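## Task

Four plates start on nests N1 to N4. Build a stack in rack S1 with C61 at the bottom, C16 on it and C51 on top; C61 must rest flat on the rack floor and the other two must sit fully nested, with each labelled short end toward the rack front, which faces the robot. Release the plates, then push the START key on post KP until it latches. Then return all four plates to their original nests, each flat within the locators with well A1 at the corner labelled A1, while START stays latched. Nothing may depend on the robot holding it at the end; open the hand and move away when finished.

## Robot and tools

Robot: one six-joint arm with a parallel two-finger gripper. Joint order (columns): waist, shoulder, elbow, forearm roll, wrist pitch, wrist roll. Stated ranges in radians: waist -6.283 to 6.283, shoulder -2.059 to 2.094, elbow -3.927 to 0.192, forearm roll -6.283 to 6.283, wrist pitch -1.693 to 3.142, wrist roll -6.283 to 6.283. True ends may differ by up to 0.010 rad.

Frame: the scene frame has its origin on the table surface beneath the arm base, +z up, and +y to the left when facing along +x. The base may be slightly tilted. Results give end_effector_position (metres) and end_effector_quat_wxyz, plus linear (m/s) and angular (rad/s) velocities; the printed position gets less accurate far from the base. Joint positions and Joint velocities list the six joints (rad, rad/s) followed by the pad gap (m, m/s; 0.084 when fully open). grip_measured is the measured finger opening expressed on the same -1..+1 scale as the commanded opening.

Gripper: fingers point along the gripper's +z and close along its y. The reported position is the spot between the pads when closed, roughly 2 cm short of the fingertips; closing pushes the tips about 10 mm further along +z. Maximum opening is 84 mm, so plates, blocks and reservoirs can only be taken across their width, on the body above the flange. Never drive a pad down onto a base flange: it may jam. To hold a part, keep commanding an opening well under grip_measured (lower squeezes harder, up to about 24 N per pad). Fast closing can overshoot force. Full close from open takes at least about 0.4 s.

execute_actions: argument actions is a list holding one action (an empty list just fetches state and images). An action may have rows, steps and until. rows is a list of 1 to 15 rows; each row holds 7 numbers in [-1, 1] and is used for one control step (1/30 s). The first six numbers are joint offsets, scaled so 1.0 equals 2.036 rad, measured from the joint angles at the start of the action (the last reported angles), not from the previous row. The seventh is the absolute gripper opening: +1 fully open, -1 closed. steps (integer 1 to 450, default 15, at least the number of rows) sets duration; after the rows run out the arm keeps heading for the last row's target and the gripper keeps its last command, so allow extra steps for long moves. until stops the action at the first step where all listed conditions hold, without halting motion: e.g. {"scanner": {"code": "c51"}}, or a field with [comparison, value] using =, !=, <, <=, >, >= (numbers always need a comparison). Fields: code and reads of scanner. Any bad value or name refuses the whole call. A target more than 0.010 rad beyond a stated range is refused; targets beyond a real end are clipped, and "joint sent to its limit" may appear.

Motion limits: joint targets move at most 3.14 rad/s with 0.16 s acceleration, all joints finishing together; each target stays within 0.623 rad of the measured angle, and targets that would shift the gripper over 70 mm from where it is are scaled back. Big moves therefore need several calls; do not expect the arm to complete a cut-short move by itself. "joint command not followed" means the clearance check changed or blocked targets (mounting blocks and posts count as arm) and the arm rests until new rows arrive.

Torque fault: if contact torque hits a load limit (N m: waist 43.5, shoulder 43.5, elbow 26.1, forearm roll 26.1, wrist pitch 17.4, wrist roll 17.4, held weight included), the arm backs that joint off, freezes 10 s and drops the rest of the call. Motor heat from holding loads (also during thinking) gives MOTOR HOT from 65 °C and an OVER-TEMPERATURE FAULT with brakes at 80 °C. The arm holds the last command while you think.

Scanner: fixed beside nest RD, always on. code shows the ID currently read (lower case, e.g. c61) or no_read and is never wrong; reads counts changes from no_read to an ID. To identify a plate, lay it flat in RD with A1 at the A1 corner and get out of the view. On labelled items, well A1 sits at the labelled short end, in the corner away from the labelled long side.

zoom_image: camera "cam_wrist" (504x504) and region [x0, y0, x1, y1] in pixels, origin top-left, at most 504 by 504; returns a sharper crop of the latest image. Calibration lists K, distortion D and T_world_to_cam (world to camera, metres); wrist camera pose follows the joint readings and may be off by about 0.5° and 2.5 mm.

finished_scene: argument scene is the current scene's number; it ends that scene irreversibly after the last command has been held, reports success, and gives the next task if any.

Cautions: pressing START (counted once it lights) before the stack is correct and the unlisted plate is properly in its nest fails the task. Small drops of a few mm are fine; real falls are not. Knocking anything off the table ends the scene. Avoid slams, hard pushes and slips. Loose objects may occasionally be nudged by outside disturbances.

Each tool is called by a JSON object that holds its "op" and its "data".

## Session

{"op": "execute_actions", "data": {"actions": []}}

Scene clock: 0.00 s.
end_effector_position=(+0.5667, -0.1592, +0.3933) grip_measured=+1.00 end_effector_quat_wxyz=(-0.258, +0.113, +0.726, -0.627) end_effector_velocity=(-0.000, -0.000, -0.000) end_effector_angular_velocity=(+0.001, +0.000, -0.001)
Joint positions: [-0.266  0.956 -2.172 -0.566  1.528  2.971  0.084]
Joint velocities: [-0.    -0.     0.001  0.     0.001 -0.     0.   ]
scanner: code=no_read reads=0

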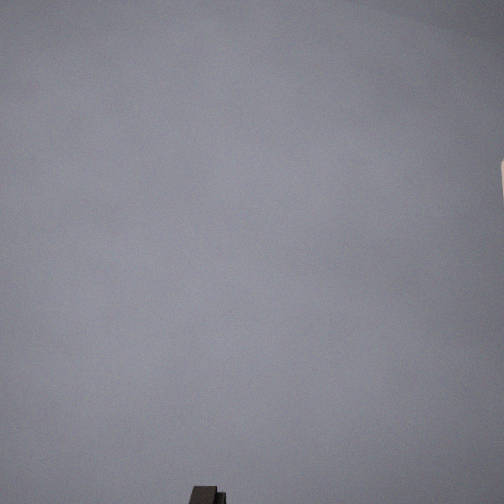

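{"op": "execute_actions", "data": {"actions": [{"rows":[[0.1306,0,0,0.278,0,0,1]],"steps":45}]}}

{"op": "execute_actions", "data": {"actions": [{"rows":[[0.15,0,0,0,0,0,1]],"steps":40}]}}

Scene clock: 5.23 s.
end_effector_position=(+0.6112, -0.0226, +0.1338) grip_measured=+1.00 end_effector_quat_wxyz=(-0.238, +0.042, +0.875, -0.419) end_effector_velocity=(-0.000, +0.000, +0.000) end_effector_angular_velocity=(-0.000, +0.000, -0.000)
Joint positions: [-0.     0.956 -2.172  0.     1.528  2.971  0.084]
Joint velocities: [ 0. -0. -0. -0.  0.  0.  0.]
scanner: code=no_read reads=0
camera_calibration (this result's frames):
cam_wrist: T_world_to_cam=[[-0.117767, 0.637171, -0.761672, 0.220275], [0.886187, -0.278681, -0.370147, -0.427659], [-0.448111, -0.718575, -0.531833, 0.463431], [0, 0, 0, 1]] pos_world=[0.612596, 0.0734765, 0.255948]

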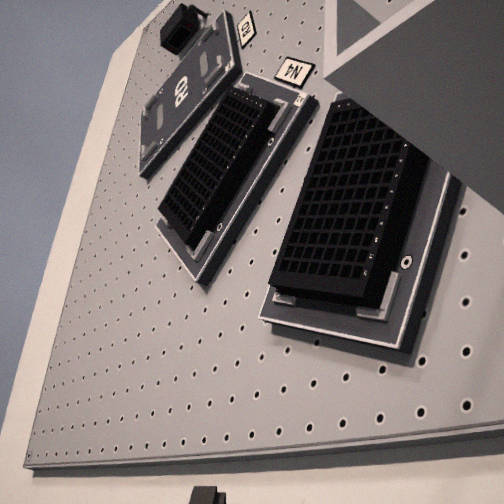

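Scene clock: 15.53 s.
end_effector_position=(+0.6075, +0.0297, +0.0648) grip_measured=+1.00 end_effector_quat_wxyz=(-0.271, -0.024, +0.864, -0.424) end_effector_velocity=(+0.000, +0.000, +0.000) end_effector_angular_velocity=(+0.000, -0.000, +0.001)
Joint positions: [ 0.146  0.956 -2.174 -0.008  1.53   2.971  0.084]
Joint velocities: [-0.     0.    -0.001  0.    -0.    -0.     0.   ]
TORQUE FAULT: the external load on joint 1 (waist) reached its load limit, and the arm stopped for 10 seconds. The arm's remaining commands of this call were not run. Joint 1 (waist) moved back by up to 3 degrees. The arm holds there, with its grip as last carried out, and accepts commands again: back off and push less far. The arm stops again, at the same cost, whenever a joint's load reaches its limit.
scanner: code=no_read reads=0
camera_calibration (this result's frames):
cam_wrist: T_world_to_cam=[[-0.263123, 0.632057, -0.728883, 0.220307], [0.856527, -0.194645, -0.47799, -0.412841], [-0.443991, -0.750078, -0.490159, 0.458348], [0, 0, 0, 1]] pos_world=[0.615079, 0.124192, 0.187907]

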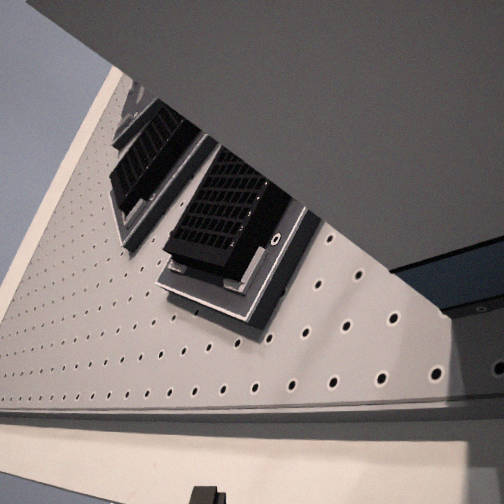

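{"op": "execute_actions", "data": {"actions": [{"rows":[[-0.3,0,0,0,0,0,1]],"steps":30}]}}

{"op": "execute_actions", "data": {"actions": [{"rows":[[-0.228,-0.034,0.317,0.286,-0.033,0,1]],"steps":40}]}}

Scene clock: 27.03 s.
end_effector_position=(+0.5410, -0.1732, +0.3583) grip_measured=+1.00 end_effector_quat_wxyz=(-0.128, +0.242, +0.873, -0.403) end_effector_velocity=(-0.007, -0.007, +0.011) end_effector_angular_velocity=(-0.006, -0.017, -0.014)
Joint positions: [-0.462  0.955 -2.174 -0.008  1.53   2.971  0.084]
Joint velocities: [-0.023  0.    -0.    -0.003 -0.    -0.    -0.   ]
scanner: code=no_read reads=0
camera_calibration (this result's frames):
cam_wrist: T_world_to_cam=[[0.327536, 0.547308, -0.770178, 0.225555], [0.846916, -0.53144, -0.017484, -0.473236], [-0.418872, -0.646549, -0.637589, 0.477728], [0, 0, 0, 1]] pos_world=[0.527021, -0.0660694, 0.470037]

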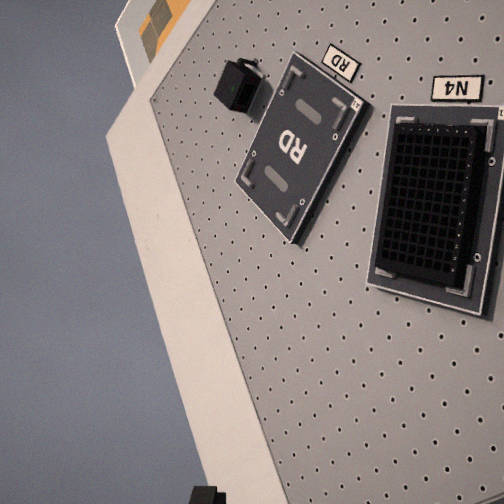

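Scene clock: 28.37 s.
end_effector_position=(+0.3428, -0.2224, +0.2976) grip_measured=+1.00 end_effector_quat_wxyz=(-0.001, +0.555, +0.832, -0.001) end_effector_velocity=(+0.000, -0.000, +0.000) end_effector_angular_velocity=(-0.000, -0.001, +0.000)
Joint positions: [-0.926  0.886 -1.528  0.574  1.462  2.971  0.084]
Joint velocities: [-0.001  0.    -0.001  0.     0.001 -0.     0.   ]
scanner: code=no_read reads=0
camera_calibration (this result's frames):
cam_wrist: T_world_to_cam=[[0.928466, 0.371313, -0.00882221, -0.201017], [0.371344, -0.928493, 0.0021648, -0.263704], [-0.00738754, -0.00528602, -0.999959, 0.433597], [0, 0, 0, 1]] pos_world=[0.287766, -0.167915, 0.432377]

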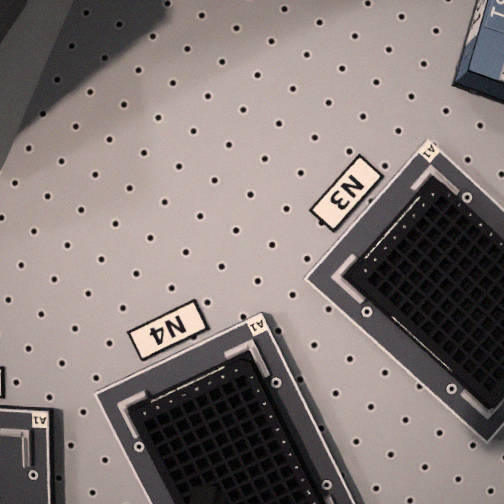

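{"op": "zoom_image", "data": {"camera": "cam_wrist", "region": [320,140,504,300]}}

Region (320, 140, 504, 300) of cam_wrist's 504x504 image, scaled by 2.739, with more detail than that image has; it fills the top 438 rows of this view, and the rest is white.

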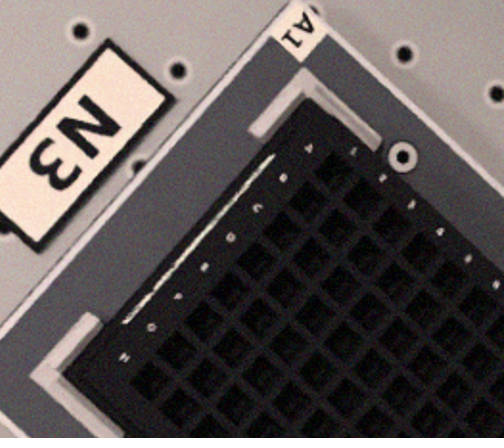

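{"op": "execute_actions", "data": {"actions": [{"rows":[[-0.104,-0.263,0.563,0.443,-0.281,0,1]],"steps":45}]}}

Scene clock: 34.80 s.
end_effector_position=(+0.2166, -0.1516, +0.2084) grip_measured=+1.00 end_effector_quat_wxyz=(+0.326, +0.822, +0.429, +0.184) end_effector_velocity=(+0.000, +0.001, -0.000) end_effector_angular_velocity=(+0.001, -0.002, +0.001)
Joint positions: [-1.138  0.351 -0.382  1.476  0.89   2.971  0.084]
Joint velocities: [-0.     0.     0.001  0.001  0.003 -0.001 -0.   ]
scanner: code=no_read reads=0
camera_calibration (this result's frames):
cam_wrist: T_world_to_cam=[[0.580893, -0.432863, 0.689343, -0.30309], [-0.57333, -0.818738, -0.0309835, 0.0773269], [0.577803, -0.377223, -0.723773, 0.103091], [0, 0, 0, 1]] pos_world=[0.16083, -0.0289977, 0.285943]

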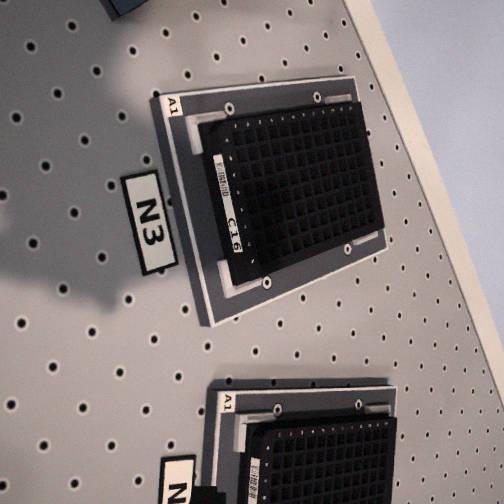

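{"op": "execute_actions", "data": {"actions": [{"rows":[[0,0,0,0,-0.13,0,1]],"steps":20}]}}

{"op": "execute_actions", "data": {"actions": [{"rows":[[0,0,0,-0.1,0.36,0,1]],"steps":30}]}}

Scene clock: 36.77 s.
end_effector_position=(+0.1586, -0.1875, +0.2200) grip_measured=+1.00 end_effector_quat_wxyz=(+0.360, +0.846, +0.387, +0.066) end_effector_velocity=(-0.001, -0.000, +0.000) end_effector_angular_velocity=(-0.001, +0.001, -0.002)
Joint positions: [-1.138  0.351 -0.382  1.476  0.626  2.971  0.084]
Joint velocities: [-0.     0.     0.    -0.    -0.002  0.     0.   ]
scanner: code=no_read reads=0
camera_calibration (this result's frames):
cam_wrist: T_world_to_cam=[[0.600227, -0.453431, 0.658884, -0.293225], [-0.700639, -0.695415, 0.159694, 0.016339], [0.385788, -0.557492, -0.735099, 0.130607], [0, 0, 0, 1]] pos_world=[0.137063, -0.0487826, 0.286601]

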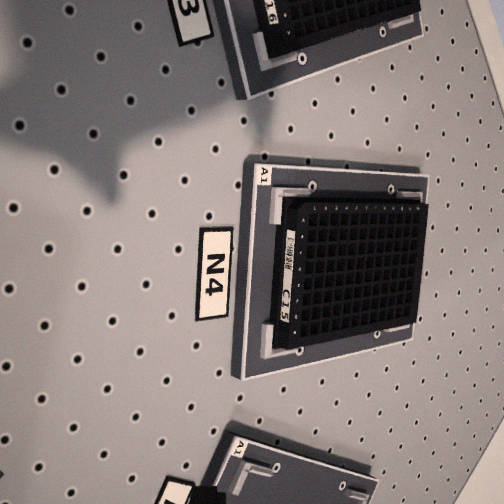

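Scene clock: 37.77 s.
end_effector_position=(+0.2742, -0.0391, +0.1911) grip_measured=+1.00 end_effector_quat_wxyz=(+0.177, +0.749, +0.540, +0.342) end_effector_velocity=(+0.000, +0.000, +0.000) end_effector_angular_velocity=(+0.000, -0.000, +0.001)
Joint positions: [-1.138  0.351 -0.382  1.273  1.359  2.971  0.084]
Joint velocities: [-0.    -0.    -0.    -0.001  0.001 -0.     0.   ]
scanner: code=no_read reads=0
camera_calibration (this result's frames):
cam_wrist: T_world_to_cam=[[0.688208, -0.366501, 0.626137, -0.290659], [-0.19444, -0.924627, -0.327502, 0.150498], [0.698973, 0.103643, -0.707598, 0.082202], [0, 0, 0, 1]] pos_world=[0.17184, 0.0241077, 0.289447]

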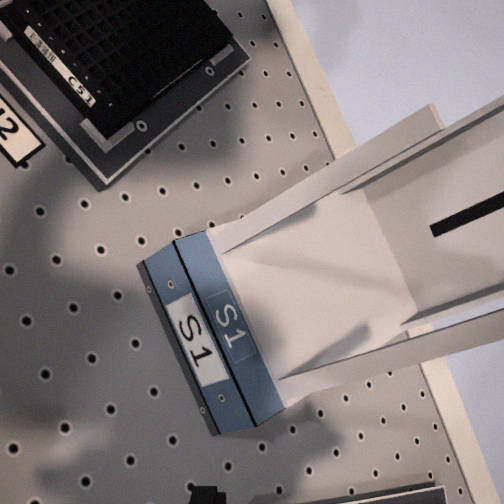

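{"op": "execute_actions", "data": {"actions": [{"rows":[[0,0,0,-0.225,0.15,0,1]],"steps":30}]}}

Scene clock: 40.53 s.
end_effector_position=(+0.2123, +0.0801, +0.1677) grip_measured=+1.00 end_effector_quat_wxyz=(-0.073, +0.685, +0.630, +0.358) end_effector_velocity=(-0.000, +0.000, +0.000) end_effector_angular_velocity=(+0.001, +0.000, +0.001)
Joint positions: [-1.138  0.351 -0.382  0.815  1.664  2.971  0.084]
Joint velocities: [ 0.    -0.    -0.    -0.001  0.001  0.     0.   ]
scanner: code=no_read reads=0
camera_calibration (this result's frames):
cam_wrist: T_world_to_cam=[[0.918282, -0.203361, 0.33971, -0.203608], [0.037083, -0.810063, -0.585169, 0.22586], [0.394187, 0.549947, -0.736325, 0.130388], [0, 0, 0, 1]] pos_world=[0.127197, 0.0698486, 0.297342]

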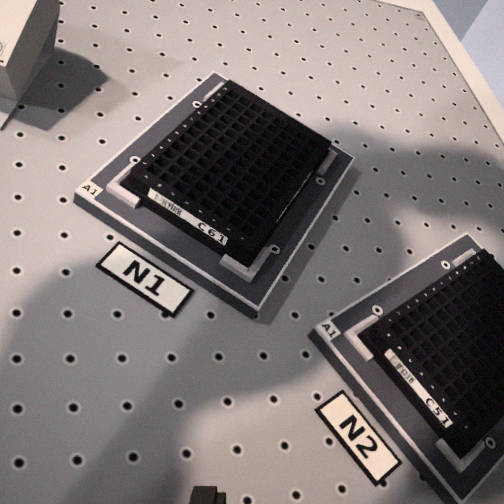

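{"op": "execute_actions", "data": {"actions": [{"rows":[[0.384,-0.687,-0.02,0.048,0.029,-0.565,1]],"steps":50}]}}

Scene clock: 51.90 s.
end_effector_position=(+0.2652, +0.3208, +0.1991) grip_measured=+1.00 end_effector_quat_wxyz=(+0.001, -0.429, +0.903, -0.001) end_effector_velocity=(-0.000, -0.000, -0.000) end_effector_angular_velocity=(+0.000, +0.001, -0.001)
Joint positions: [-0.356 -1.048 -0.423  0.912  1.723  1.821  0.084]
Joint velocities: [ 0.     0.     0.    -0.     0.001  0.    -0.   ]
scanner: code=no_read reads=0
camera_calibration (this result's frames):
cam_wrist: T_world_to_cam=[[-0.767483, 0.641014, -0.00840917, 0.031547], [0.641019, 0.767521, 0.00239571, -0.345931], [0.0079899, -0.00355177, -0.999962, 0.332763], [0, 0, 0, 1]] pos_world=[0.243301, 0.246469, 0.333844]

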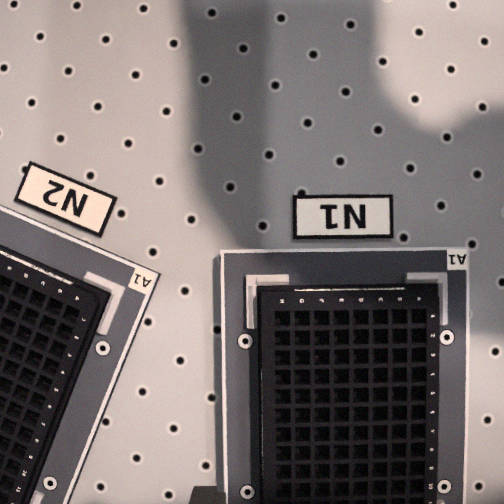

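{"op": "execute_actions", "data": {"actions": [{"rows":[[0.399,0.011,0.108,0.061,-0.387,0.126,1]],"steps":45}]}}

Scene clock: 60.57 s.
end_effector_position=(+0.2598, +0.3374, +0.0686) grip_measured=+1.00 end_effector_quat_wxyz=(+0.001, -0.430, +0.903, -0.000) end_effector_velocity=(-0.000, +0.000, +0.000) end_effector_angular_velocity=(+0.000, +0.000, -0.000)
Joint positions: [ 0.456 -1.025 -0.203  1.037  0.935  2.077  0.084]
Joint velocities: [ 0. -0. -0.  0.  0.  0. -0.]
scanner: code=no_read reads=0
camera_calibration (this result's frames):
cam_wrist: T_world_to_cam=[[-0.767789, 0.640668, -0.0066606, 0.0157708], [0.640663, 0.767816, 0.00323132, -0.354932], [0.00718432, -0.00178622, -0.999973, 0.201989], [0, 0, 0, 1]] pos_world=[0.238049, 0.262779, 0.203236]

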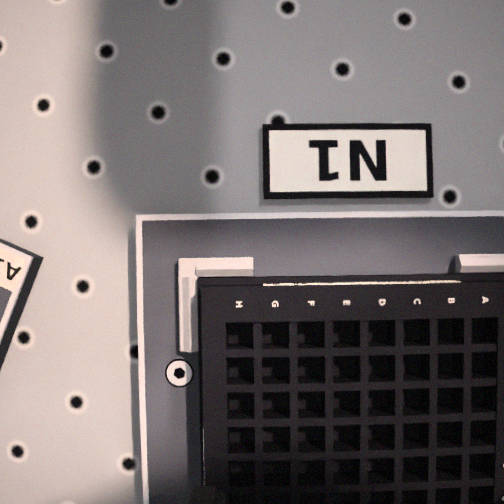

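{"op": "zoom_image", "data": {"camera": "cam_wrist", "region": [150,400,270,504]}}

Region (150, 400, 270, 504) of cam_wrist's 504x504 image, scaled by 4.200, with more detail than that image has; it fills the top 437 rows of this view, and the rest is white.

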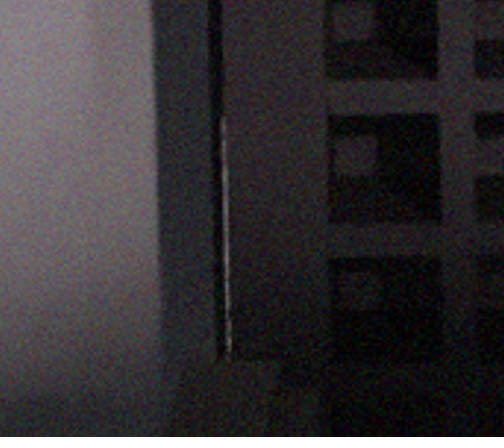

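{"op": "execute_actions", "data": {"actions": [{"rows":[[0.033,0.037,-0.002,0.024,-0.043,-0.02,1]],"steps":25}]}}

{"op": "zoom_image", "data": {"camera": "cam_wrist", "region": [150,400,270,504]}}

Scene clock: 68.47 s.
end_effector_position=(+0.2631, +0.3342, +0.0519) grip_measured=+1.00 end_effector_quat_wxyz=(-0.001, -0.430, +0.903, -0.000) end_effector_velocity=(-0.000, -0.000, -0.000) end_effector_angular_velocity=(-0.000, +0.001, -0.001)
Joint positions: [ 0.523 -0.95  -0.207  1.085  0.848  2.036  0.084]
Joint velocities: [ 0.     0.001  0.     0.     0.001 -0.     0.   ]
scanner: code=no_read reads=0
camera_calibration (this result's frames):
cam_wrist: T_world_to_cam=[[-0.768438, 0.639898, -0.00575069, 0.0206542], [0.639902, 0.768455, 0.00137238, -0.354509], [0.00529734, -0.00262529, -0.999983, 0.185994], [0, 0, 0, 1]] pos_world=[0.241737, 0.259696, 0.186596]

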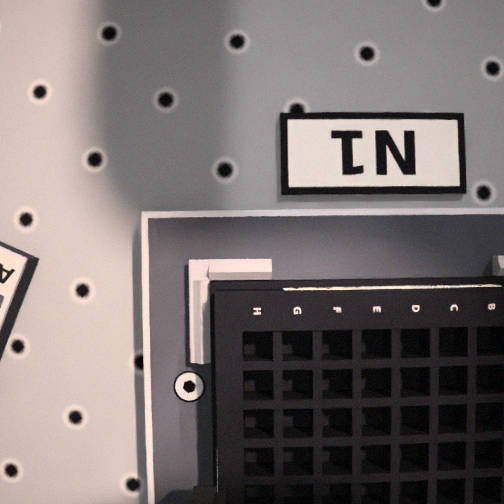

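Region (150, 400, 270, 504) of cam_wrist's 504x504 image, scaled by 4.200, with more detail than that image has; it fills the top 437 rows of this view, and the rest is white.

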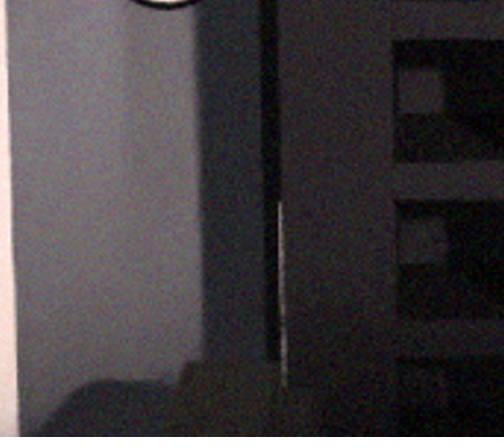

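{"op": "execute_actions", "data": {"actions": [{"rows":[[-0.0054,0.0064,-0.0028,0.0034,0.003,-0.0088,1]],"steps":15}]}}

{"op": "zoom_image", "data": {"camera": "cam_wrist", "region": [150,400,270,504]}}

Scene clock: 74.47 s.
end_effector_position=(+0.2655, +0.3329, +0.0519) grip_measured=+1.00 end_effector_quat_wxyz=(-0.000, -0.431, +0.902, +0.000) end_effector_velocity=(+0.000, -0.000, -0.000) end_effector_angular_velocity=(-0.001, -0.001, -0.000)
Joint positions: [ 0.513 -0.937 -0.213  1.092  0.854  2.019  0.084]
Joint velocities: [-0.     0.001  0.    -0.    -0.001 -0.    -0.   ]
scanner: code=no_read reads=0
camera_calibration (this result's frames):
cam_wrist: T_world_to_cam=[[-0.769763, 0.638312, -0.00465543, 0.0241366], [0.63831, 0.769776, 0.00217984, -0.355048], [0.00497506, -0.00129365, -0.999987, 0.185646], [0, 0, 0, 1]] pos_world=[0.244286, 0.258141, 0.18653]

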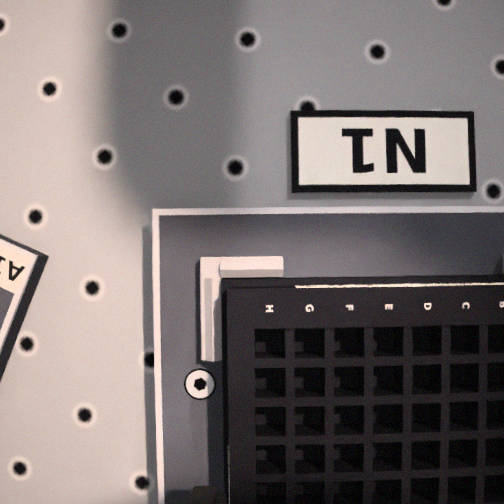

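Region (150, 400, 270, 504) of cam_wrist's 504x504 image, scaled by 4.200, with more detail than that image has; it fills the top 437 rows of this view, and the rest is white.

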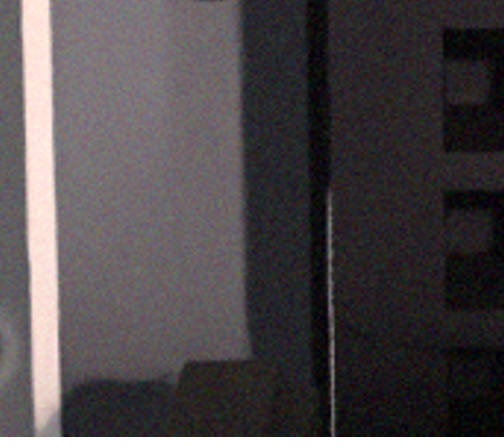

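{"op": "execute_actions", "data": {"actions": [{"rows":[[0.015,0.010,0.0004,0.0065,-0.0173,-0.0021,1]],"steps":15}]}}

Scene clock: 77.90 s.
end_effector_position=(+0.2652, +0.3320, +0.0458) grip_measured=+1.00 end_effector_quat_wxyz=(-0.001, -0.431, +0.902, -0.001) end_effector_velocity=(-0.000, -0.000, -0.000) end_effector_angular_velocity=(-0.000, +0.001, -0.000)
Joint positions: [ 0.543 -0.917 -0.212  1.106  0.819  2.014  0.084]
Joint velocities: [ 0.     0.     0.     0.     0.001 -0.     0.   ]
scanner: code=no_read reads=0
camera_calibration (this result's frames):
cam_wrist: T_world_to_cam=[[-0.769361, 0.638774, -0.00723484, 0.024279], [0.638795, 0.769377, -0.00076911, -0.354056], [0.00507503, -0.0052133, -0.999974, 0.180794], [0, 0, 0, 1]] pos_world=[0.243931, 0.257836, 0.180692]

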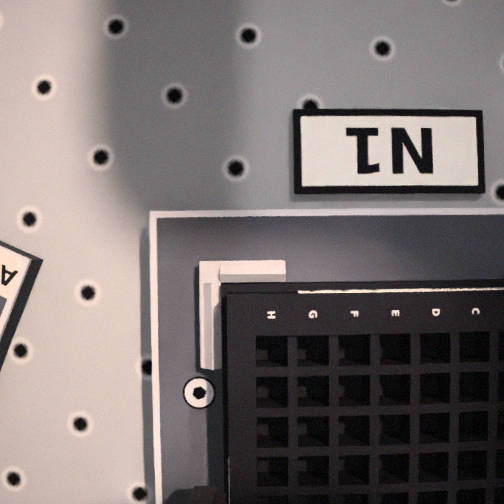

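{"op": "execute_actions", "data": {"actions": [{"rows":[[0.015,0.010,-0.0005,0.004,-0.0155,-0.0021,1]],"steps":15}]}}

{"op": "zoom_image", "data": {"camera": "cam_wrist", "region": [150,400,270,504]}}

Scene clock: 79.83 s.
end_effector_position=(+0.2641, +0.3314, +0.0397) grip_measured=+1.00 end_effector_quat_wxyz=(-0.004, -0.433, +0.902, -0.004) end_effector_velocity=(-0.000, -0.000, -0.000) end_effector_angular_velocity=(-0.000, +0.001, -0.000)
Joint positions: [ 0.573 -0.896 -0.213  1.114  0.787  2.01   0.084]
Joint velocities: [0. 0. 0. 0. 0. 0. 0.]
scanner: code=no_read reads=0
camera_calibration (this result's frames):
cam_wrist: T_world_to_cam=[[-0.772075, 0.635469, -0.00894124, 0.0256778], [0.635529, 0.772036, -0.00796113, -0.352603], [0.00184391, -0.011829, -0.999928, 0.177767], [0, 0, 0, 1]] pos_world=[0.243587, 0.258008, 0.175177]

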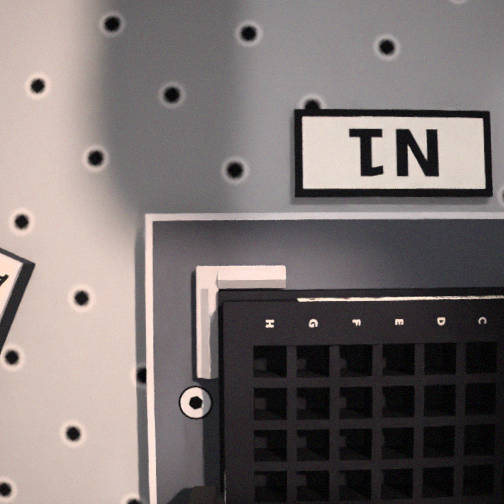

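Region (150, 400, 270, 504) of cam_wrist's 504x504 image, scaled by 4.200, with more detail than that image has; it fills the top 437 rows of this view, and the rest is white.

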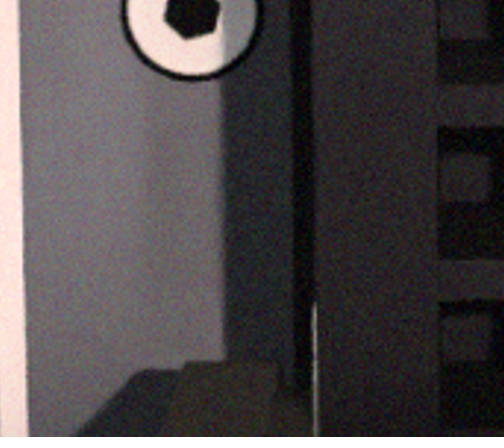

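{"op": "execute_actions", "data": {"actions": [{"rows":[[0,0,0,0.0074,0,-0.0025,1]],"steps":12}]}}

{"op": "execute_actions", "data": {"actions": [{"rows":[[0,0,0,0,0,0,0.5]],"steps":20}]}}

Scene clock: 82.00 s.
end_effector_position=(+0.2645, +0.3328, +0.0396) grip_measured=+1.00 end_effector_quat_wxyz=(-0.001, -0.430, +0.903, +0.000) end_effector_velocity=(-0.000, +0.000, -0.000) end_effector_angular_velocity=(+0.000, +0.001, +0.000)
Joint positions: [ 0.573 -0.896 -0.213  1.129  0.787  2.005  0.084]
Joint velocities: [ 0.001  0.001 -0.     0.     0.    -0.     0.   ]
scanner: code=no_read reads=0
camera_calibration (this result's frames):
cam_wrist: T_world_to_cam=[[-0.768156, 0.640245, -0.00475872, 0.0222983], [0.640248, 0.768168, 0.00114236, -0.354258], [0.00438688, -0.00216925, -0.999988, 0.173807], [0, 0, 0, 1]] pos_world=[0.243179, 0.25823, 0.174316]

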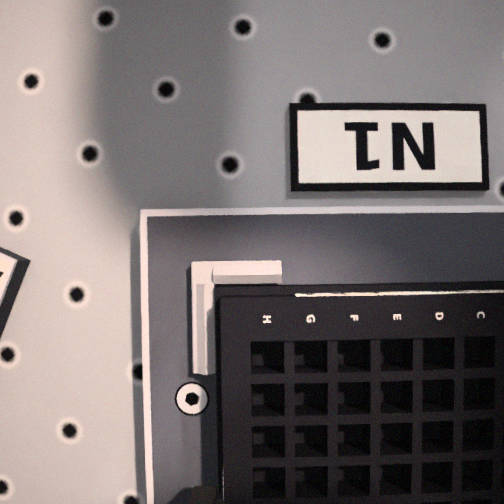

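Scene clock: 82.67 s.
end_effector_position=(+0.2648, +0.3326, +0.0398) grip_measured=+0.94 end_effector_quat_wxyz=(-0.000, -0.430, +0.903, -0.000) end_effector_velocity=(-0.000, +0.000, -0.000) end_effector_angular_velocity=(+0.000, +0.001, +0.000)
Joint positions: [ 0.573 -0.896 -0.213  1.128  0.786  2.005  0.082]
Joint velocities: [ 0.001  0.     0.    -0.     0.001  0.     0.   ]
scanner: code=no_read reads=0
camera_calibration (this result's frames):
cam_wrist: T_world_to_cam=[[-0.768055, 0.640356, -0.00592255, 0.0226303], [0.640359, 0.768074, 0.00164568, -0.354374], [0.00560278, -0.00252858, -0.999981, 0.173775], [0, 0, 0, 1]] pos_world=[0.243335, 0.258134, 0.174489]

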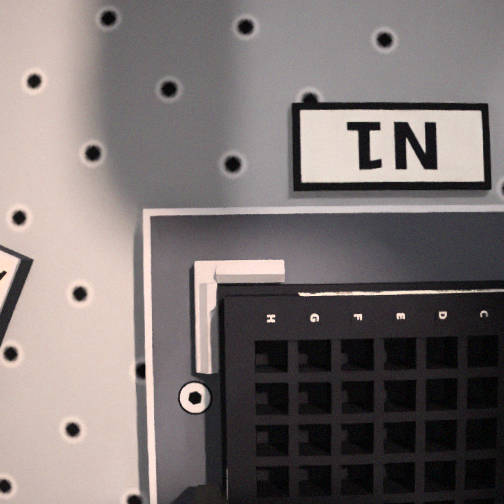

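{"op": "execute_actions", "data": {"actions": [{"rows":[[-0.0295,-0.020,0,-0.0177,0.0334,0.0069,0]],"steps":20}]}}

{"op": "execute_actions", "data": {"actions": [{"rows":[[-0.427,-0.0545,-0.103,-0.088,0.427,-0.097,0]],"steps":45}]}}

Scene clock: 85.17 s.
end_effector_position=(+0.2652, +0.3328, +0.0518) grip_measured=+0.94 end_effector_quat_wxyz=(-0.001, -0.431, +0.902, +0.001) end_effector_velocity=(+0.001, -0.000, +0.001) end_effector_angular_velocity=(-0.001, -0.005, -0.000)
Joint positions: [ 0.513 -0.937 -0.213  1.092  0.854  2.019  0.082]
Joint velocities: [-0.002 -0.    -0.001 -0.001 -0.002  0.    -0.   ]
scanner: code=no_read reads=0
camera_calibration (this result's frames):
cam_wrist: T_world_to_cam=[[-0.769446, 0.638701, -0.00388053, 0.0236742], [0.6387, 0.769454, 0.0015779, -0.354751], [0.0039937, -0.00126439, -0.999991, 0.185738], [0, 0, 0, 1]] pos_world=[0.244053, 0.258078, 0.186388]

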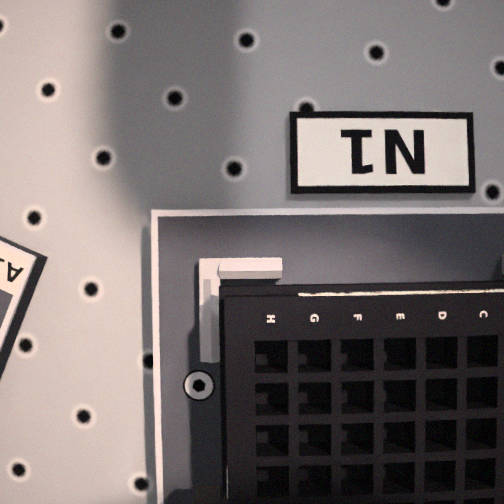

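Scene clock: 86.67 s.
end_effector_position=(+0.2650, +0.3208, +0.1990) grip_measured=+0.94 end_effector_quat_wxyz=(+0.001, -0.429, +0.903, -0.001) end_effector_velocity=(+0.000, +0.000, +0.000) end_effector_angular_velocity=(+0.000, -0.000, +0.001)
Joint positions: [-0.356 -1.048 -0.422  0.913  1.724  1.822  0.082]
Joint velocities: [-0.     0.    -0.001  0.     0.001 -0.    -0.   ]
scanner: code=no_read reads=0
camera_calibration (this result's frames):
cam_wrist: T_world_to_cam=[[-0.766583, 0.642099, -0.00775073, 0.0307103], [0.642096, 0.766618, 0.00316939, -0.346016], [0.00797691, -0.00254712, -0.999965, 0.332309], [0, 0, 0, 1]] pos_world=[0.243067, 0.246389, 0.333632]

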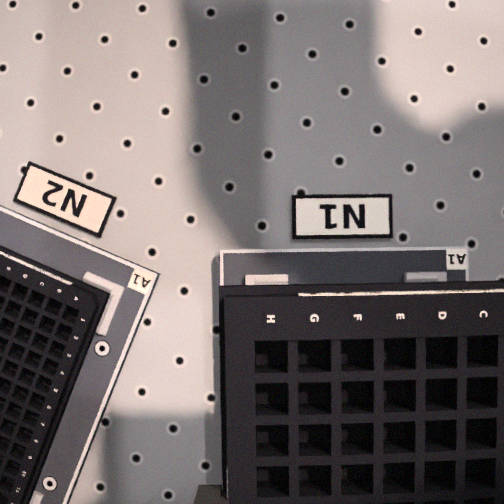

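{"op": "execute_actions", "data": {"actions": [{"rows":[[-0.078,0.687,-0.429,-0.039,-0.11,0.191,0]],"steps":60}]}}

Scene clock: 92.27 s.
end_effector_position=(+0.5032, +0.0458, +0.2589) grip_measured=+0.94 end_effector_quat_wxyz=(+0.000, -0.000, +1.000, +0.000) end_effector_velocity=(-0.000, -0.000, -0.000) end_effector_angular_velocity=(+0.000, +0.000, -0.000)
Joint positions: [-0.515  0.35  -1.296  0.834  1.5    2.21   0.082]
Joint velocities: [ 0.  0.  0. -0.  0.  0.  0.]
scanner: code=no_read reads=0
camera_calibration (this result's frames):
cam_wrist: T_world_to_cam=[[0.0127395, 0.999905, -0.00519117, -0.0188893], [0.999914, -0.0127236, 0.00307394, -0.432656], [0.0030076, -0.00522989, -0.999982, 0.392199], [0, 0, 0, 1]] pos_world=[0.43168, 0.0154337, 0.393424]

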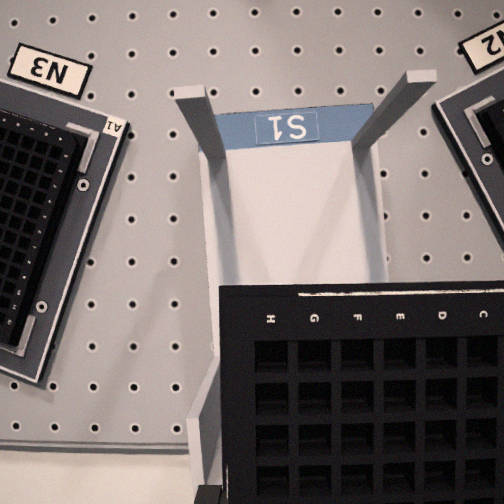

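{"op": "execute_actions", "data": {"actions": [{"rows":[[0.0152,-0.048,0.1427,0.019,-0.0707,-0.092,0]],"steps":35}]}}

Scene clock: 99.73 s.
end_effector_position=(+0.4452, +0.0332, +0.2031) grip_measured=+0.94 end_effector_quat_wxyz=(-0.000, -0.028, +1.000, +0.000) end_effector_velocity=(+0.000, -0.000, +0.000) end_effector_angular_velocity=(-0.000, +0.000, +0.000)
Joint positions: [-0.484  0.253 -1.005  0.873  1.356  2.023  0.082]
Joint velocities: [-0.  0. -0. -0.  0. -0. -0.]
scanner: code=no_read reads=0
camera_calibration (this result's frames):
cam_wrist: T_world_to_cam=[[-0.0434758, 0.999042, -0.00506749, 0.019237], [0.999051, 0.0434878, 0.00227616, -0.375979], [0.00249435, -0.00496373, -0.999985, 0.336773], [0, 0, 0, 1]] pos_world=[0.375619, -0.0011964, 0.337721]

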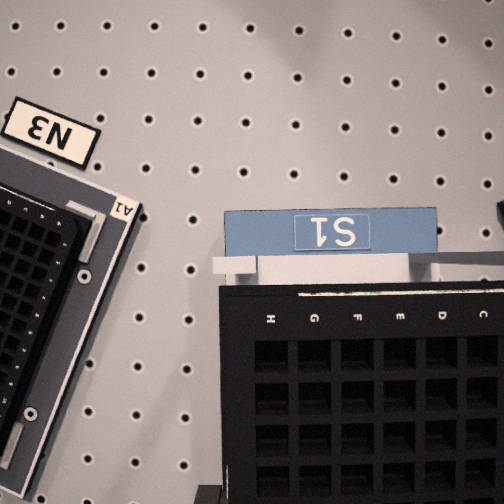

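{"op": "execute_actions", "data": {"actions": [{"rows":[[0.0175,0.0049,0.0108,0.0153,-0.0184,-0.0065,0]],"steps":20}]}}

{"op": "execute_actions", "data": {"actions": [{"rows":[[0.0175,0.0049,0.0108,0.0153,-0.0184,-0.0065,0]],"steps":20}]}}

Scene clock: 107.73 s.
end_effector_position=(+0.4474, +0.0333, +0.1851) grip_measured=+0.94 end_effector_quat_wxyz=(+0.001, -0.030, +1.000, +0.001) end_effector_velocity=(-0.000, +0.000, -0.000) end_effector_angular_velocity=(+0.001, +0.001, -0.000)
Joint positions: [-0.449  0.263 -0.984  0.904  1.317  2.01   0.082]
Joint velocities: [-0.    -0.     0.    -0.001  0.001  0.    -0.   ]
scanner: code=no_read reads=0
camera_calibration (this result's frames):
cam_wrist: T_world_to_cam=[[-0.0468633, 0.998893, -0.00403588, 0.0204681], [0.998887, 0.046884, 0.00520474, -0.37869], [0.0053882, -0.00378748, -0.999978, 0.31744], [0, 0, 0, 1]] pos_world=[0.377517, -0.00148863, 0.319486]

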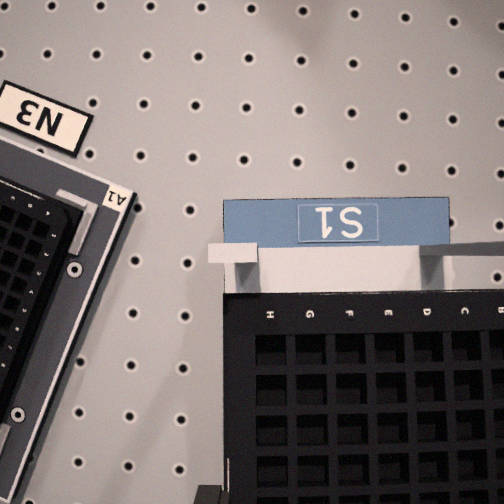

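Scene clock: 108.40 s.
end_effector_position=(+0.4466, +0.0333, +0.1660) grip_measured=+0.93 end_effector_quat_wxyz=(+0.000, -0.030, +1.000, +0.002) end_effector_velocity=(+0.001, -0.000, +0.001) end_effector_angular_velocity=(-0.002, -0.003, +0.001)
Joint positions: [-0.413  0.273 -0.96   0.934  1.281  1.996  0.082]
Joint velocities: [-0.001 -0.001 -0.001  0.001 -0.002 -0.    -0.   ]
scanner: code=no_read reads=0
camera_calibration (this result's frames):
cam_wrist: T_world_to_cam=[[-0.0467057, 0.998907, -0.00168177, 0.0198923], [0.998903, 0.046711, 0.00321889, -0.377486], [0.00329393, -0.00152959, -0.999993, 0.299217], [0, 0, 0, 1]] pos_world=[0.377015, -0.00178017, 0.300463]

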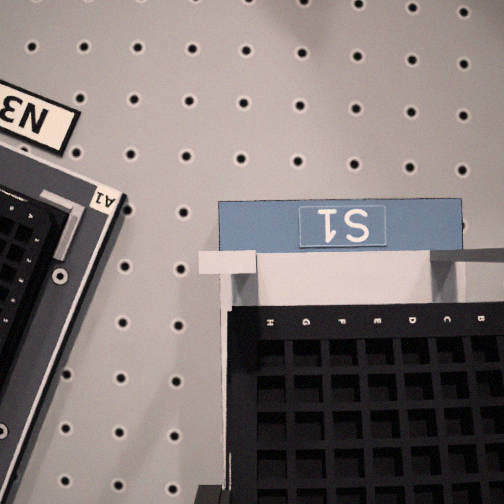

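{"op": "execute_actions", "data": {"actions": [{"rows":[[0.035,0.0099,0.0213,0.0313,-0.0367,-0.0128,0]],"steps":30}]}}

Scene clock: 110.73 s.
end_effector_position=(+0.4444, +0.0331, +0.1304) grip_measured=+0.93 end_effector_quat_wxyz=(-0.000, -0.029, +1.000, +0.000) end_effector_velocity=(-0.001, -0.000, -0.000) end_effector_angular_velocity=(+0.001, +0.001, -0.001)
Joint positions: [-0.341  0.293 -0.917  0.998  1.207  1.97   0.082]
Joint velocities: [-0.     0.001  0.001 -0.     0.001  0.    -0.   ]
scanner: code=no_read reads=0
camera_calibration (this result's frames):
cam_wrist: T_world_to_cam=[[-0.0445441, 0.998995, -0.00504899, 0.0194299], [0.999004, 0.0445572, 0.00250049, -0.374957], [0.00272294, -0.00493257, -0.999984, 0.263936], [0, 0, 0, 1]] pos_world=[0.37473, -0.00140142, 0.264968]

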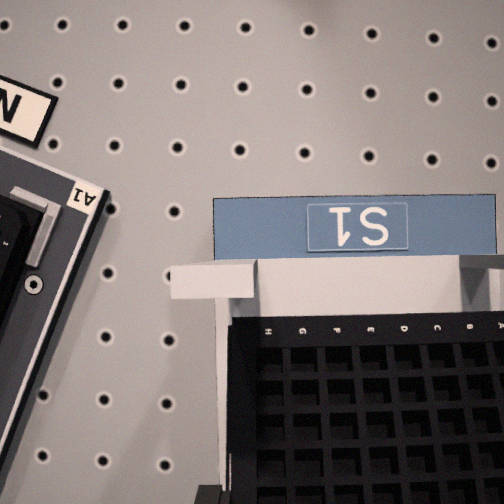

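{"op": "execute_actions", "data": {"actions": [{"rows":[[0.029,0.0107,0.0182,0.031,-0.0292,-0.0172,0]],"steps":30}]}}

Scene clock: 114.43 s.
end_effector_position=(+0.4388, +0.0321, +0.1001) grip_measured=+0.93 end_effector_quat_wxyz=(+0.000, -0.028, +1.000, -0.000) end_effector_velocity=(+0.000, -0.000, +0.000) end_effector_angular_velocity=(-0.001, -0.000, +0.000)
Joint positions: [-0.282  0.315 -0.88   1.061  1.147  1.935  0.081]
Joint velocities: [-0.    -0.    -0.     0.    -0.001 -0.     0.   ]
scanner: code=no_read reads=0
camera_calibration (this result's frames):
cam_wrist: T_world_to_cam=[[-0.0434083, 0.999041, -0.00578261, 0.0195914], [0.999051, 0.0434274, 0.00321025, -0.369392], [0.00345829, -0.00563777, -0.999978, 0.233376], [0, 0, 0, 1]] pos_world=[0.369085, -0.00221522, 0.23467]

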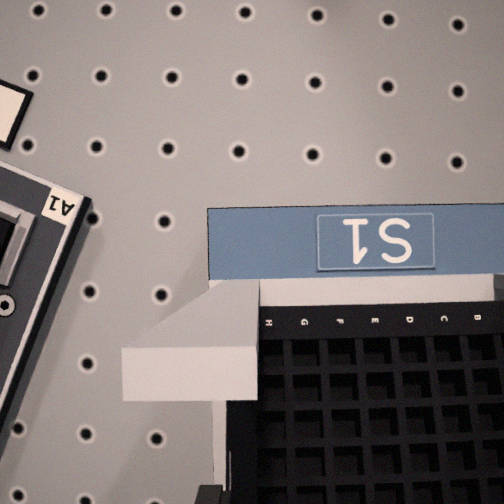

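{"op": "execute_actions", "data": {"actions": [{"rows":[[0.0153,0.0103,-0.0012,0.0152,-0.0111,-0.0052,0]],"steps":30}]}}

Scene clock: 118.93 s.
end_effector_position=(+0.4410, +0.0322, +0.0860) grip_measured=+0.93 end_effector_quat_wxyz=(+0.000, -0.029, +1.000, +0.000) end_effector_velocity=(-0.000, +0.000, -0.000) end_effector_angular_velocity=(+0.000, +0.000, -0.001)
Joint positions: [-0.251  0.336 -0.882  1.092  1.124  1.925  0.082]
Joint velocities: [-0.    -0.001  0.001  0.     0.    -0.    -0.   ]
scanner: code=no_read reads=0
camera_calibration (this result's frames):
cam_wrist: T_world_to_cam=[[-0.0442699, 0.999007, -0.00505475, 0.0198457], [0.999013, 0.044287, 0.00332858, -0.371569], [0.00354913, -0.00490241, -0.999982, 0.219266], [0, 0, 0, 1]] pos_world=[0.371303, -0.00229541, 0.220599]

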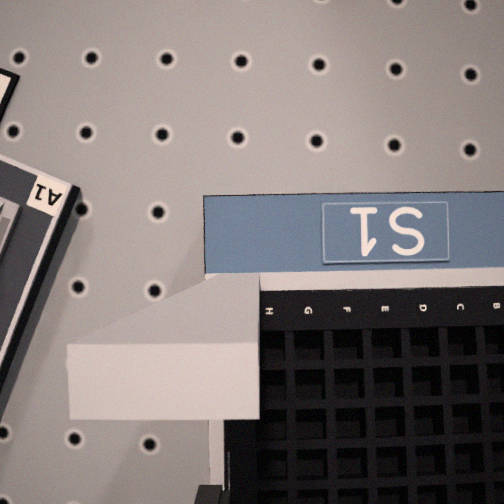

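Leveling. Continue.

{"op": "execute_actions", "data": {"actions": [{"rows":[[0.0153,0.0103,-0.0012,0.0152,-0.0111,-0.0052,0]],"steps":30}]}}

Scene clock: 120.60 s.
end_effector_position=(+0.4430, +0.0323, +0.0722) grip_measured=+0.93 end_effector_quat_wxyz=(+0.000, -0.029, +1.000, +0.000) end_effector_velocity=(-0.000, -0.000, -0.000) end_effector_angular_velocity=(-0.000, +0.000, -0.000)
Joint positions: [-0.22   0.357 -0.885  1.123  1.102  1.914  0.082]
Joint velocities: [ 0.     0.001 -0.    -0.    -0.    -0.     0.   ]
scanner: code=no_read reads=0
camera_calibration (this result's frames):
cam_wrist: T_world_to_cam=[[-0.0451355, 0.998967, -0.00534204, 0.0200744], [0.998973, 0.0451551, 0.00360677, -0.373547], [0.00384426, -0.00517376, -0.999979, 0.205258], [0, 0, 0, 1]] pos_world=[0.37328, -0.00212417, 0.206708]

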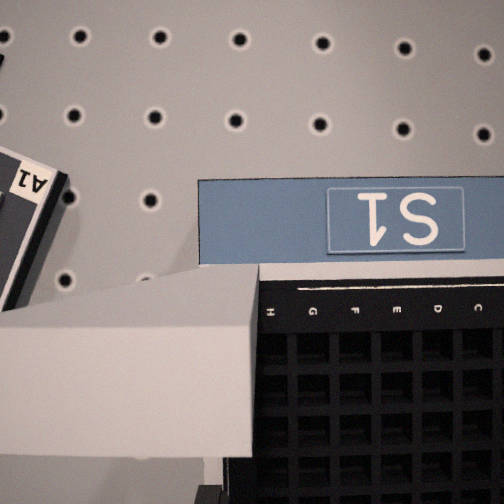

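{"op": "execute_actions", "data": {"actions": [{"rows":[[0.0033,0.002,0,0.0033,-0.0026,-0.0012,0]],"steps":15}]}}

{"op": "execute_actions", "data": {"actions": [{"rows":[[0,0,0,0,0,0,1]],"steps":15}]}}

Scene clock: 122.10 s.
end_effector_position=(+0.4432, +0.0321, +0.0697) grip_measured=+0.94 end_effector_quat_wxyz=(+0.001, -0.029, +1.000, -0.000) end_effector_velocity=(+0.001, +0.000, -0.002) end_effector_angular_velocity=(+0.000, +0.002, +0.000)
Joint positions: [-0.215  0.36  -0.885  1.13   1.097  1.912  0.082]
Joint velocities: [ 0.006  0.004 -0.003  0.004 -0.002  0.001 -0.003]
scanner: code=no_read reads=0
camera_calibration (this result's frames):
cam_wrist: T_world_to_cam=[[-0.0450482, 0.998965, -0.00631078, 0.0203497], [0.998974, 0.0450764, 0.00438952, -0.373796], [0.00466944, -0.00610657, -0.99997, 0.202475], [0, 0, 0, 1]] pos_world=[0.373384, -0.00224286, 0.204238]

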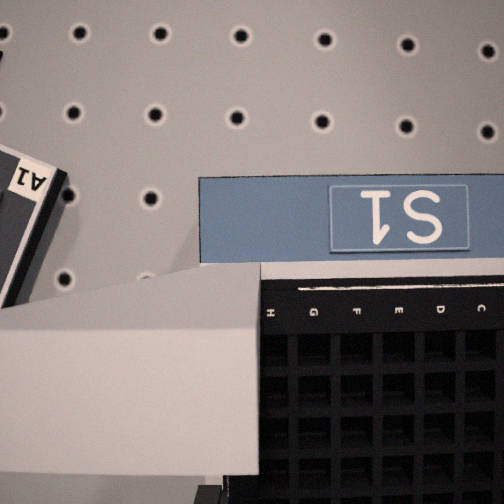

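Scene clock: 122.60 s.
end_effector_position=(+0.4417, +0.0318, +0.0685) grip_measured=+1.00 end_effector_quat_wxyz=(-0.001, -0.028, +1.000, +0.000) end_effector_velocity=(+0.000, -0.000, +0.002) end_effector_angular_velocity=(+0.000, -0.002, -0.001)
Joint positions: [-0.214  0.362 -0.883  1.129  1.097  1.912  0.084]
Joint velocities: [-0.004 -0.002  0.001 -0.002  0.002  0.001 -0.   ]
scanner: code=no_read reads=0
camera_calibration (this result's frames):
cam_wrist: T_world_to_cam=[[-0.04285, 0.999068, -0.00514644, 0.0195224], [0.99908, 0.0428575, 0.0013571, -0.372038], [0.0015764, -0.00508356, -0.999986, 0.202626], [0, 0, 0, 1]] pos_world=[0.372213, -0.00252957, 0.203228]

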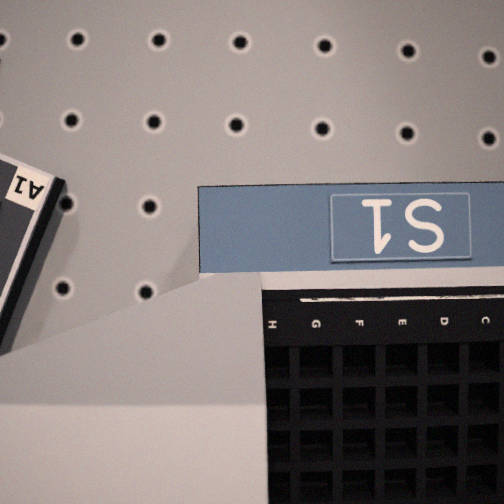

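{"op": "execute_actions", "data": {"actions": [{"rows":[[-0.0624,-0.034,-0.0167,-0.0643,0.054,0.0285,1]],"steps":25}]}}

{"op": "execute_actions", "data": {"actions": [{"rows":[[-0.085,-0.022,-0.055,-0.074,0.088,0.03,1]],"steps":25}]}}

Scene clock: 125.73 s.
end_effector_position=(+0.4446, +0.0335, +0.1303) grip_measured=+1.00 end_effector_quat_wxyz=(-0.000, -0.030, +1.000, +0.000) end_effector_velocity=(+0.000, +0.000, +0.000) end_effector_angular_velocity=(+0.000, -0.000, +0.000)
Joint positions: [-0.34   0.293 -0.917  0.998  1.207  1.97   0.084]
Joint velocities: [-0.001 -0.001  0.    -0.     0.001 -0.     0.   ]
scanner: code=no_read reads=0
camera_calibration (this result's frames):
cam_wrist: T_world_to_cam=[[-0.0462191, 0.998919, -0.00492141, 0.0196867], [0.998928, 0.0462314, 0.00242639, -0.37523], [0.00265129, -0.00480399, -0.999985, 0.263858], [0, 0, 0, 1]] pos_world=[0.375038, -0.0010505, 0.264861]

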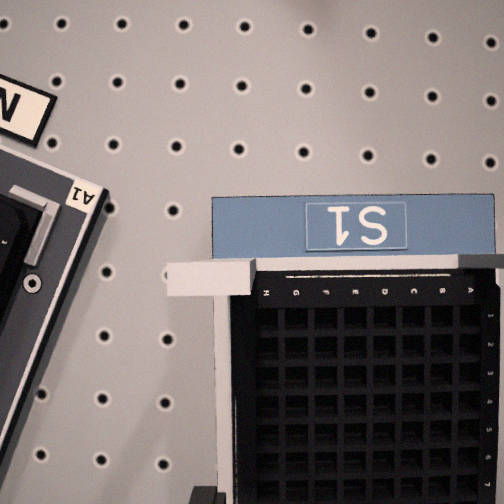

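Scene clock: 126.57 s.
end_effector_position=(+0.4450, +0.0324, +0.2191) grip_measured=+1.00 end_effector_quat_wxyz=(-0.000, -0.029, +1.000, -0.002) end_effector_velocity=(+0.000, -0.000, +0.001) end_effector_angular_velocity=(-0.001, -0.001, +0.000)
Joint positions: [-0.513  0.248 -1.029  0.848  1.386  2.031  0.084]
Joint velocities: [-0.001 -0.    -0.001 -0.     0.001  0.     0.   ]
scanner: code=no_read reads=0
camera_calibration (this result's frames):
cam_wrist: T_world_to_cam=[[-0.0448622, 0.998948, -0.00951102, 0.0216677], [0.998989, 0.044887, 0.00241404, -0.37578], [0.00283842, -0.00939311, -0.999952, 0.352714], [0, 0, 0, 1]] pos_world=[0.375371, -0.00146418, 0.35381]

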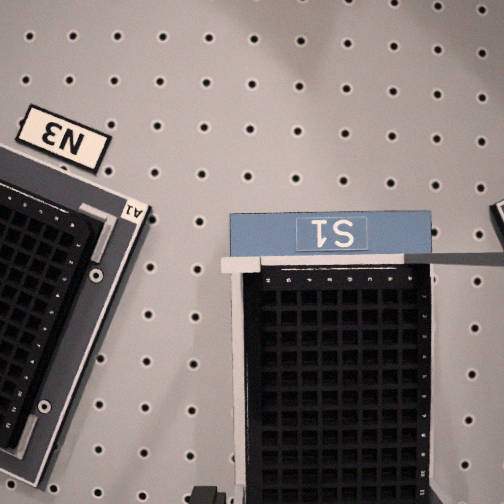

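{"op": "execute_actions", "data": {"actions": [{"rows":[[-0.126,0.307,-0.187,-0.063,-0.021,0.005,1]],"steps":30}]}}

{"op": "execute_actions", "data": {"actions": [{"rows":[[0.175,-0.014,0.131,0.173,-0.136,0,1]],"steps":35}]}}

Scene clock: 133.23 s.
end_effector_position=(+0.3852, -0.1987, +0.2210) grip_measured=+1.00 end_effector_quat_wxyz=(+0.003, +0.122, +0.993, +0.010) end_effector_velocity=(-0.001, -0.002, +0.000) end_effector_angular_velocity=(-0.002, -0.003, -0.003)
Joint positions: [-0.769  0.872 -1.409  0.72   1.343  2.041  0.084]
Joint velocities: [-0.003  0.004 -0.003  0.    -0.002  0.     0.   ]
scanner: code=no_read reads=0
camera_calibration (this result's frames):
cam_wrist: T_world_to_cam=[[0.253914, 0.967113, 0.0148296, 0.123036], [0.967179, -0.254024, 0.00600308, -0.353602], [0.00957274, 0.0128187, -0.999872, 0.354466], [0, 0, 0, 1]] pos_world=[0.307362, -0.213357, 0.354719]

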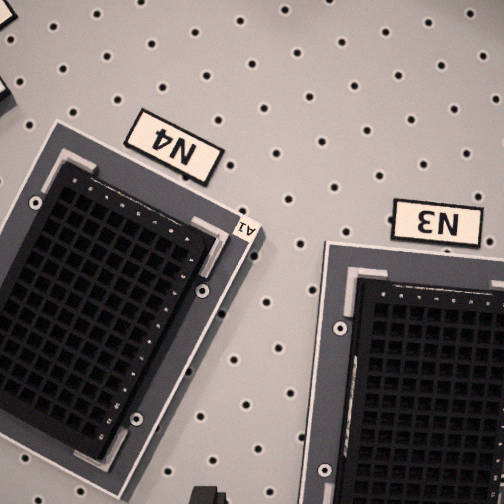

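Scene clock: 134.40 s.
end_effector_position=(+0.4059, -0.1409, +0.0545) grip_measured=+1.00 end_effector_quat_wxyz=(+0.000, +0.169, +0.986, -0.000) end_effector_velocity=(-0.000, -0.000, -0.000) end_effector_angular_velocity=(-0.001, +0.001, +0.000)
Joint positions: [-0.413  0.844 -1.143  1.072  1.066  2.041  0.084]
Joint velocities: [ 0.001  0.    -0.    -0.    -0.001  0.    -0.   ]
scanner: code=no_read reads=0
camera_calibration (this result's frames):
cam_wrist: T_world_to_cam=[[0.344549, 0.938752, -0.00552946, 0.0247086], [0.938768, -0.344535, 0.00329964, -0.359042], [0.00119245, -0.00632777, -0.999979, 0.187718], [0, 0, 0, 1]] pos_world=[0.32832, -0.14571, 0.189036]

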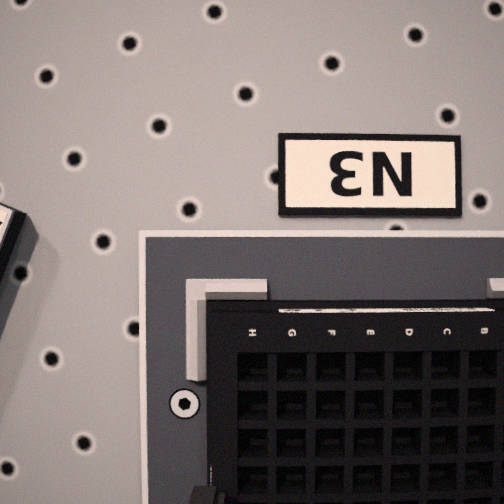

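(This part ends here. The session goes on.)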